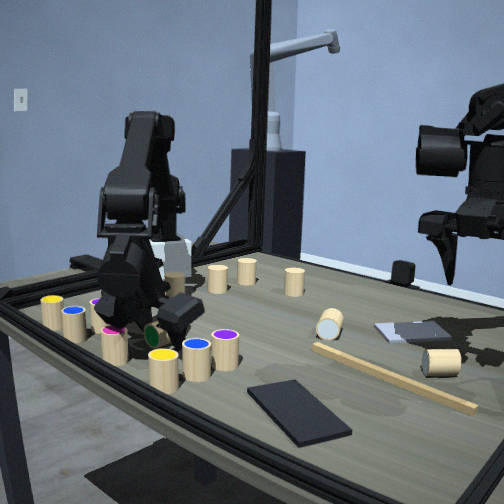

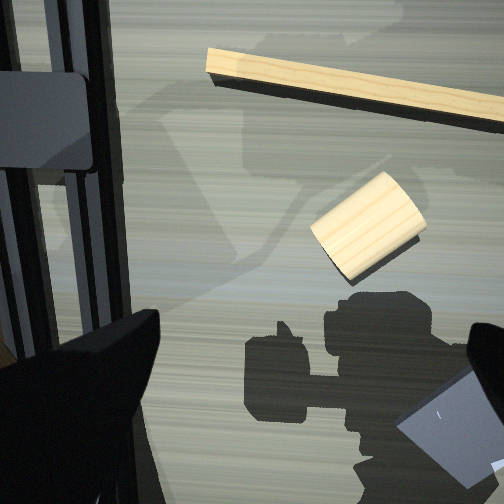

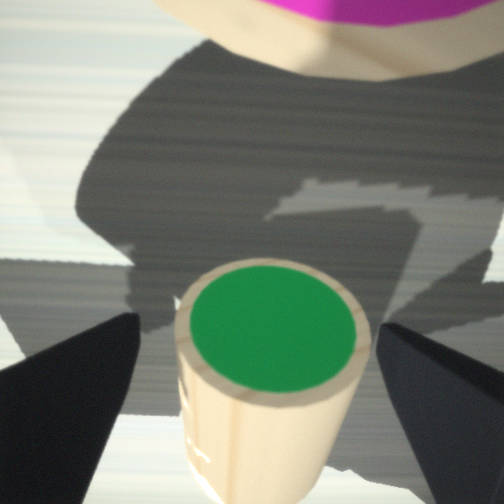

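Scene clock: 359.00 s of 17941.00 s.
left_arm: end_effector_position=(+0.0002, +0.2994, +0.2006) grip_measured=+1.000 end_effector_quat_wxyz=(+0.707, -0.001, +0.707, -0.001) end_effector_velocity=(+0.003, -0.001, +0.001) end_effector_angular_velocity=(-0.007, -0.012, -0.005) | right_arm: end_effector_position=(+0.2015, -0.1181, +0.0772) grip_measured=+0.600 end_effector_quat_wxyz=(+0.817, -0.005, +0.576, -0.003) end_effector_velocity=(-0.004, +0.002, +0.002) end_effector_angular_velocity=(+0.008, +0.002, +0.016)
Joint positions: left_arm=[ 0.044  1.583  1.063 -1.048  0.001 -1.047  0.088] | right_arm=[-0.168  2.141  1.313 -0.552  0.286  0.935  0.068]
Joint velocities: left_arm=[ 0.002 -0.002  0.002  0.007 -0.007  0.007 -0.   ] | right_arm=[ 0.007 -0.012 -0.012  0.007 -0.007 -0.007 -0.   ]
Joint torques (N m, as the arm reports them, + toward a larger angle): left_arm=[ 0.04 -6.19  5.18  0.34 -0.06  0.03] | right_arm=[  0.26 -12.83   4.06   0.54   0.26   0.2 ]
Heat: left arm: hottest shoulder 33 °C (+0.0 °C/min); right arm: hottest shoulder 46 °C (-1.0 °C/min).
Hand target (left_arm): +0.000, +0.300, +0.200; +0.707, -0.000, +0.707, +0.000
Hand target (right_arm): +0.200, -0.118, +0.080; +0.819, -0.002, +0.573, -0.002
Off the commanded pose (left_arm): 0.001 m, 0 deg.
Off the commanded pose (right_arm): 0.003 m, 1 deg.
Kept back: nothing.
move: done
camera_calibration (this result's frames):
cam_left_wrist: T_world_to_cam=[[-0.00038713, -0.999537, -0.0304246, 0.317885], [-0.956063, -0.0085494, 0.293038, -0.0232658], [-0.293162, 0.0292013, -0.955617, 0.255938], [0, 0, 0, 1]] pos_world=[0.0529108, 0.310066, 0.261068]
cam_right_wrist: T_world_to_cam=[[0.0465274, -0.997146, 0.0594634, -0.125396], [-0.998394, -0.0483465, -0.0295274, 0.230899], [0.032318, -0.057994, -0.997794, 0.143582], [0, 0, 0, 1]] pos_world=[0.231722, -0.105548, 0.15754]

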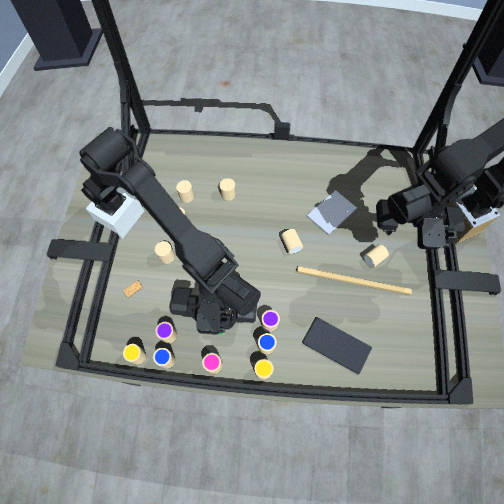

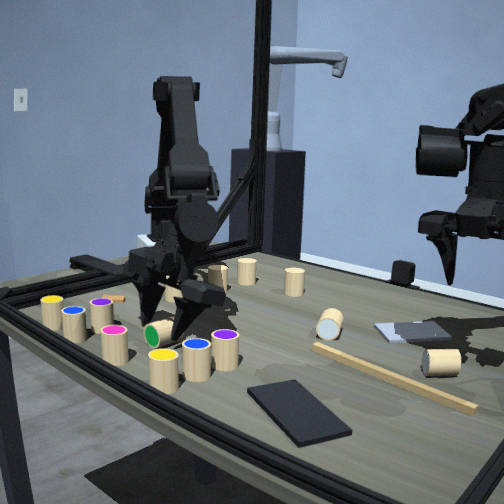

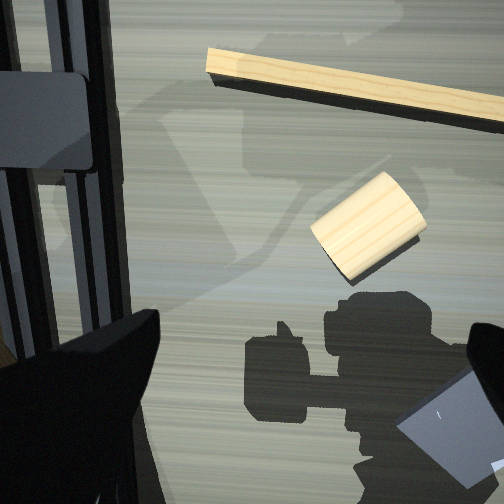

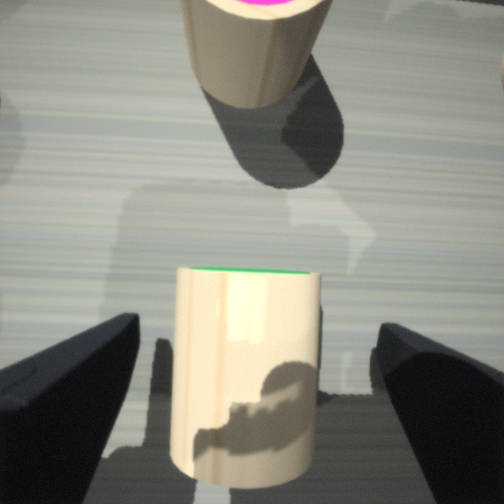

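Scene clock: 360.60 s of 17941.00 s.
left_arm: end_effector_position=(+0.0002, +0.2994, +0.2006) grip_measured=+1.000 end_effector_quat_wxyz=(+0.707, -0.001, +0.707, -0.001) end_effector_velocity=(-0.002, +0.005, -0.001) end_effector_angular_velocity=(+0.027, +0.007, +0.005) | right_arm: end_effector_position=(+0.1897, -0.1160, +0.0551) grip_measured=+0.600 end_effector_quat_wxyz=(+0.941, +0.010, +0.339, -0.001) end_effector_velocity=(-0.003, -0.002, -0.004) end_effector_angular_velocity=(-0.021, +0.009, +0.020)
Joint positions: left_arm=[ 0.044  1.583  1.063 -1.048  0.001 -1.047  0.088] | right_arm=[0.016 2.186 0.984 0.095 0.776 0.974 0.068]
Joint velocities: left_arm=[-0.002  0.002 -0.002 -0.022 -0.007 -0.007  0.   ] | right_arm=[ 0.002  0.002 -0.012  0.007 -0.007 -0.022 -0.   ]
Joint torques (N m, as the arm reports them, + toward a larger angle): left_arm=[ 0.22 -6.32  5.22  0.3  -0.06  0.01] | right_arm=[ 0.29 -8.6   3.    0.84  0.49 -0.21]
Heat: left arm: hottest shoulder 33 °C (+0.0 °C/min); right arm: hottest shoulder 46 °C (+0.0 °C/min).
Hand target (left_arm): +0.000, +0.300, +0.200; +0.707, -0.000, +0.707, +0.000
Hand target (right_arm): +0.187, -0.120, +0.049; +0.940, -0.002, +0.341, -0.002
Off the commanded pose (left_arm): 0.001 m, 0 deg.
Off the commanded pose (right_arm): 0.008 m, 1 deg.
Kept back: nothing.
move: done
camera_calibration (this result's frames):
cam_left_wrist: T_world_to_cam=[[-0.00038713, -0.999537, -0.0304246, 0.317885], [-0.956063, -0.0085494, 0.293038, -0.0232658], [-0.293162, 0.0292013, -0.955617, 0.255938], [0, 0, 0, 1]] pos_world=[0.0529108, 0.310066, 0.261068]
cam_right_wrist: T_world_to_cam=[[0.00597187, -0.998921, 0.0460458, -0.113251], [-0.843239, -0.0297812, -0.536713, 0.219188], [0.537506, -0.0356224, -0.842507, 0.0201923], [0, 0, 0, 1]] pos_world=[0.174651, -0.105881, 0.139868]

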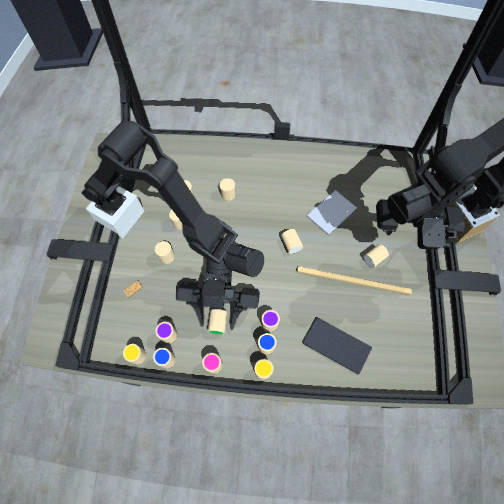

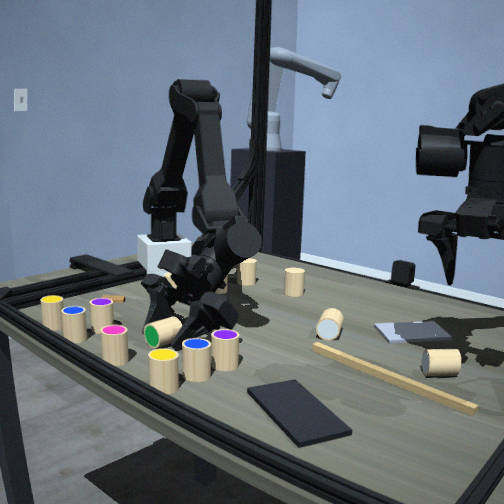

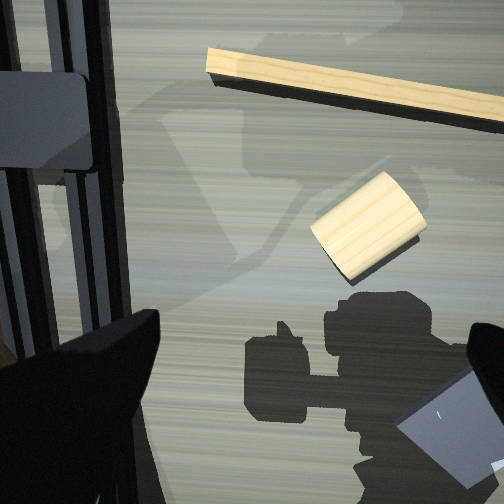

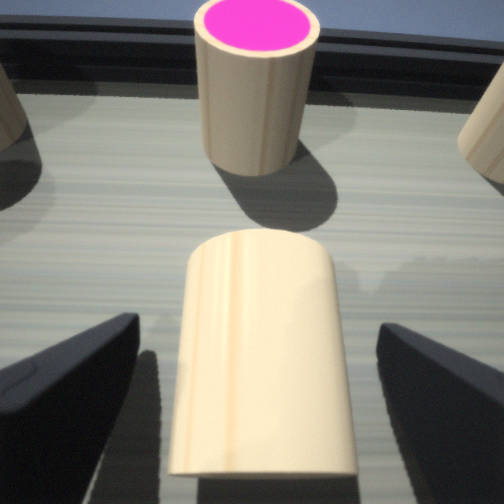

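Scene clock: 361.30 s of 17941.00 s.
left_arm: end_effector_position=(+0.0002, +0.2994, +0.2006) grip_measured=+1.000 end_effector_quat_wxyz=(+0.707, -0.001, +0.707, -0.001) end_effector_velocity=(+0.002, -0.002, +0.001) end_effector_angular_velocity=(-0.007, -0.012, +0.005) | right_arm: end_effector_position=(+0.1899, -0.1157, +0.0552) grip_measured=+0.023 end_effector_quat_wxyz=(+0.941, +0.011, +0.338, +0.000) end_effector_velocity=(-0.002, -0.002, -0.003) end_effector_angular_velocity=(-0.009, +0.023, +0.012)
Joint positions: left_arm=[ 0.044  1.583  1.063 -1.048  0.001 -1.047  0.088] | right_arm=[0.016 2.186 0.982 0.103 0.777 0.972 0.04 ]
Joint velocities: left_arm=[-0.002 -0.002  0.002  0.007 -0.007 -0.007 -0.   ] | right_arm=[-0.002 -0.002 -0.007 -0.007 -0.022 -0.007 -0.   ]
Joint torques (N m, as the arm reports them, + toward a larger angle): left_arm=[ 0.01 -6.21  5.2   0.28 -0.1   0.01] | right_arm=[ 0.28 -8.56  3.03  0.87  0.36 -0.21]
Heat: left arm: hottest shoulder 33 °C (+0.0 °C/min); right arm: hottest shoulder 46 °C (+0.0 °C/min).
Hand target (left_arm): +0.000, +0.300, +0.200; +0.707, -0.000, +0.707, +0.000
Hand target (right_arm): +0.187, -0.119, +0.048; +0.940, +0.000, +0.342, +0.000
Off the commanded pose (left_arm): 0.001 m, 0 deg.
Off the commanded pose (right_arm): 0.008 m, 1 deg.
Kept back: nothing.
move: done
camera_calibration (this result's frames):
cam_left_wrist: T_world_to_cam=[[-0.00038713, -0.999537, -0.0304246, 0.317885], [-0.956063, -0.0085494, 0.293038, -0.0232658], [-0.293162, 0.0292013, -0.955617, 0.255938], [0, 0, 0, 1]] pos_world=[0.0529108, 0.310066, 0.261068]
cam_right_wrist: T_world_to_cam=[[0.00713215, -0.999075, 0.0424001, -0.112962], [-0.841685, -0.0288917, -0.539196, 0.219377], [0.539922, -0.0318419, -0.841112, 0.0201127], [0, 0, 0, 1]] pos_world=[0.174593, -0.105879, 0.139994]

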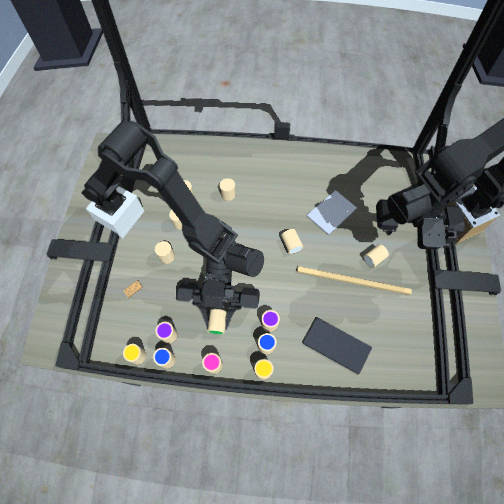

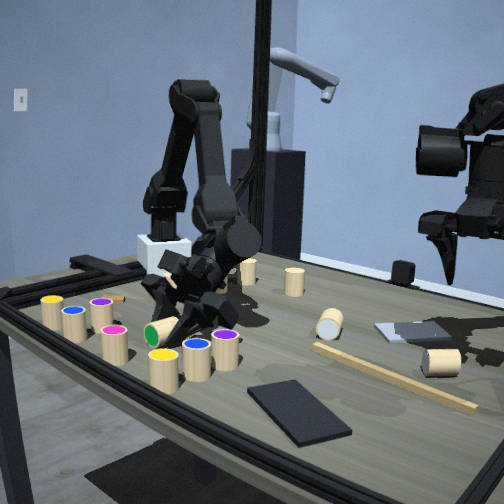

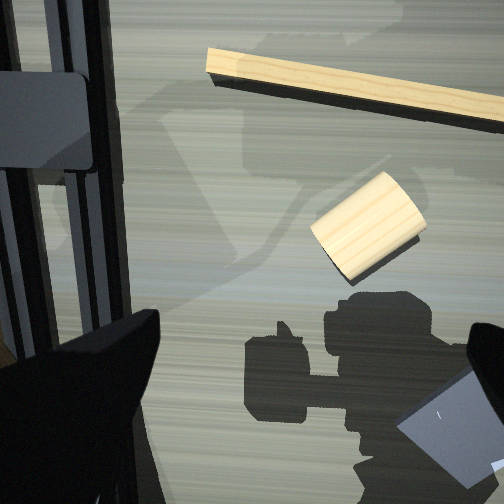

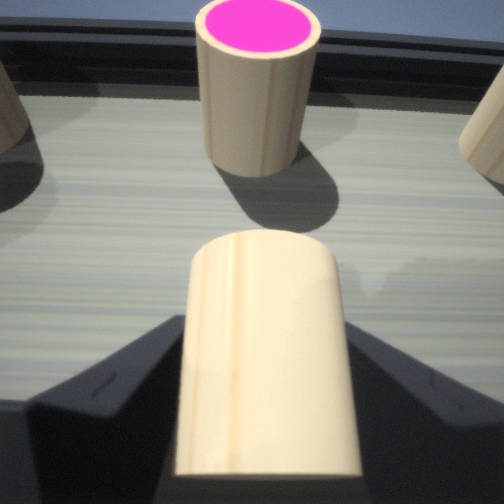

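Scene clock: 362.40 s of 17941.00 s.
left_arm: end_effector_position=(+0.0002, +0.2994, +0.2006) grip_measured=+1.000 end_effector_quat_wxyz=(+0.707, -0.001, +0.707, -0.001) end_effector_velocity=(-0.003, +0.006, -0.001) end_effector_angular_velocity=(+0.027, +0.007, +0.020) | right_arm: end_effector_position=(+0.1486, -0.1218, +0.1237) grip_measured=+0.023 end_effector_quat_wxyz=(+0.865, -0.009, +0.501, +0.000) end_effector_velocity=(-0.003, -0.002, -0.001) end_effector_angular_velocity=(-0.012, +0.031, -0.004)
Joint positions: left_arm=[ 0.044  1.583  1.063 -1.048  0.001 -1.047  0.088] | right_arm=[ 0.011  1.928  1.147 -0.566  0.474  1.078  0.04 ]
Joint velocities: left_arm=[-0.002 -0.002 -0.007 -0.022 -0.007 -0.022  0.   ] | right_arm=[-0.002  0.002  0.012 -0.037 -0.022  0.007 -0.   ]
Joint torques (N m, as the arm reports them, + toward a larger angle): left_arm=[-0.04 -6.27  5.29  0.31 -0.15 -0.02] | right_arm=[ -0.32 -11.06   6.8    0.22   0.22   0.19]
Heat: left arm: hottest shoulder 33 °C (+0.0 °C/min); right arm: hottest shoulder 46 °C (+0.0 °C/min).
Hand target (left_arm): +0.000, +0.300, +0.200; +0.707, -0.000, +0.707, +0.000
Hand target (right_arm): +0.150, -0.119, +0.130; +0.866, +0.000, +0.500, +0.001
Off the commanded pose (left_arm): 0.001 m, 0 deg.
Off the commanded pose (right_arm): 0.007 m, 1 deg.
Kept back: nothing.
move: done
camera_calibration (this result's frames):
cam_left_wrist: T_world_to_cam=[[-0.00038713, -0.999537, -0.0304246, 0.317885], [-0.956063, -0.0085494, 0.293038, -0.0232658], [-0.293162, 0.0292013, -0.955617, 0.255938], [0, 0, 0, 1]] pos_world=[0.0529108, 0.310066, 0.261068]
cam_right_wrist: T_world_to_cam=[[0.0453707, -0.9965, 0.0702123, -0.130503], [-0.976921, -0.0589451, -0.205308, 0.196458], [0.208728, -0.0592769, -0.976176, 0.162434], [0, 0, 0, 1]] pos_world=[0.163941, -0.108837, 0.208061]

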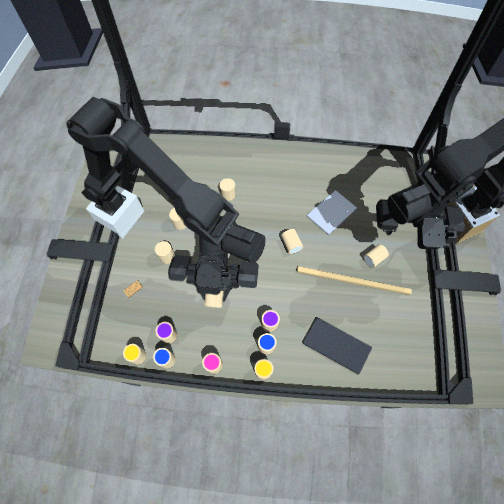

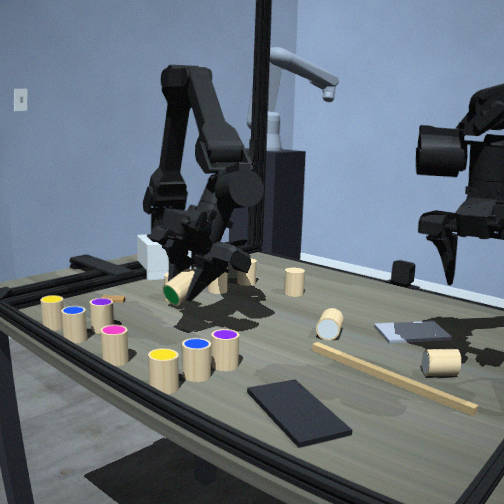

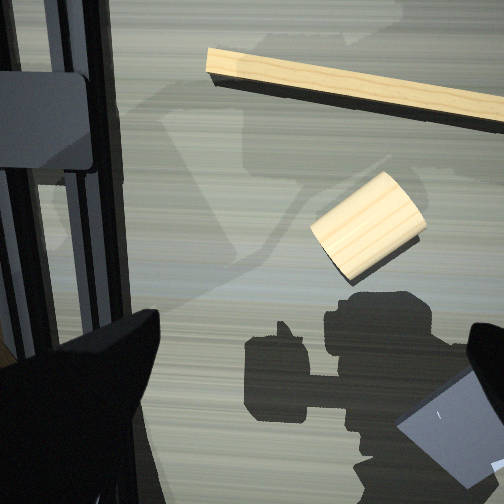

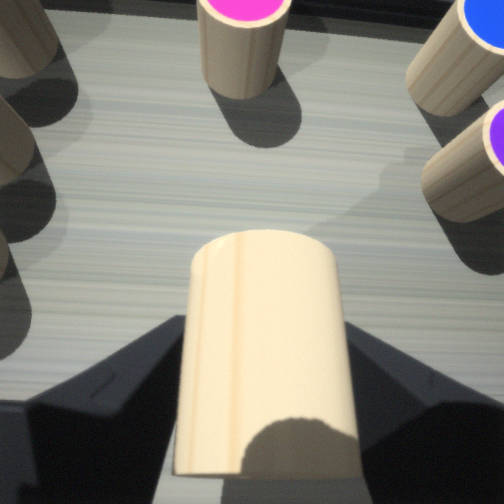

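Scene clock: 364.67 s of 17941.00 s.
left_arm: end_effector_position=(+0.0002, +0.2994, +0.2006) grip_measured=+1.000 end_effector_quat_wxyz=(+0.707, -0.001, +0.707, -0.001) end_effector_velocity=(+0.000, +0.003, +0.000) end_effector_angular_velocity=(+0.010, -0.003, +0.010) | right_arm: end_effector_position=(-0.0333, -0.1689, +0.1190) grip_measured=+0.023 end_effector_quat_wxyz=(+0.430, +0.007, +0.903, +0.010) end_effector_velocity=(-0.003, -0.001, +0.002) end_effector_angular_velocity=(+0.005, +0.039, -0.013)
Joint positions: left_arm=[ 0.044  1.583  1.063 -1.048  0.001 -1.047  0.088] | right_arm=[-0.023  1.924  1.043 -1.015 -0.612  1.003  0.04 ]
Joint velocities: left_arm=[ 0.002 -0.002 -0.002 -0.007 -0.007 -0.007 -0.   ] | right_arm=[-0.007  0.002 -0.007 -0.007 -0.037 -0.007 -0.   ]
Joint torques (N m, as the arm reports them, + toward a larger angle): left_arm=[ 0.12 -6.4   5.15  0.28 -0.1  -0.05] | right_arm=[ 0.1  -6.96  3.13 -0.6  -0.48 -0.22]
Heat: left arm: hottest shoulder 33 °C (+0.0 °C/min); right arm: hottest shoulder 46 °C (+0.0 °C/min).
Hand target (left_arm): +0.000, +0.300, +0.200; +0.707, -0.000, +0.707, +0.000
Hand target (right_arm): -0.036, -0.172, +0.116; +0.423, +0.002, +0.906, +0.004
Off the commanded pose (left_arm): 0.001 m, 0 deg.
Off the commanded pose (right_arm): 0.006 m, 2 deg.
Kept back: nothing.
move: done
camera_calibration (this result's frames):
cam_left_wrist: T_world_to_cam=[[-0.00038713, -0.999537, -0.0304246, 0.317885], [-0.956063, -0.0085494, 0.293038, -0.0232658], [-0.293162, 0.0292013, -0.955617, 0.255938], [0, 0, 0, 1]] pos_world=[0.0529108, 0.310066, 0.261068]
cam_right_wrist: T_world_to_cam=[[0.0610073, -0.99744, -0.0373142, -0.155623], [-0.544346, -0.0645829, 0.836371, -0.0955132], [-0.836639, -0.0307129, -0.546893, 0.111906], [0, 0, 0, 1]] pos_world=[0.051127, -0.157956, 0.135278]

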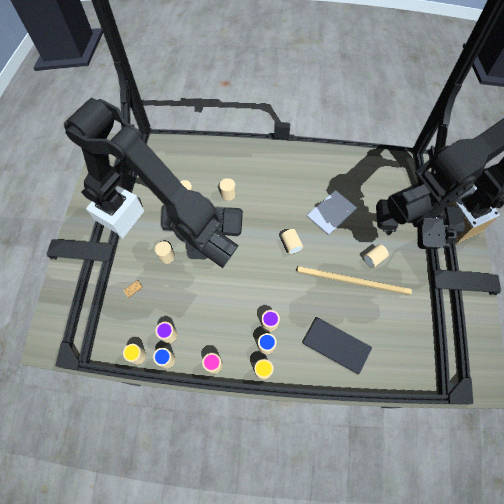

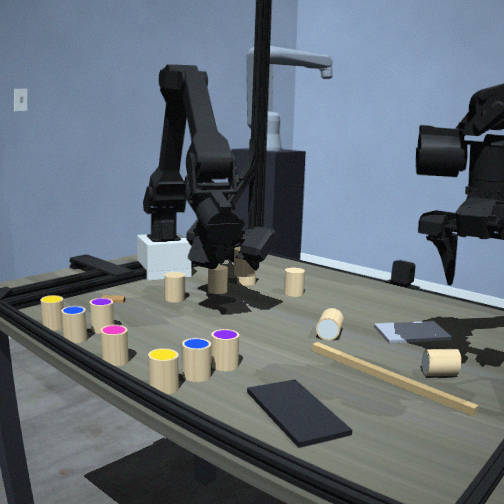

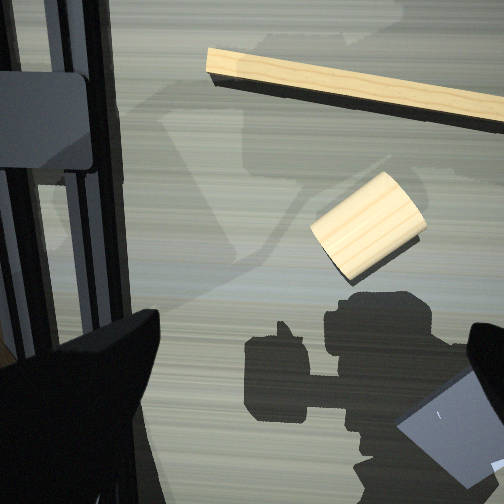

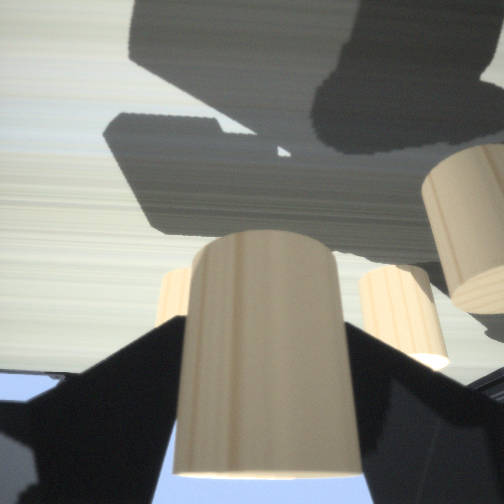

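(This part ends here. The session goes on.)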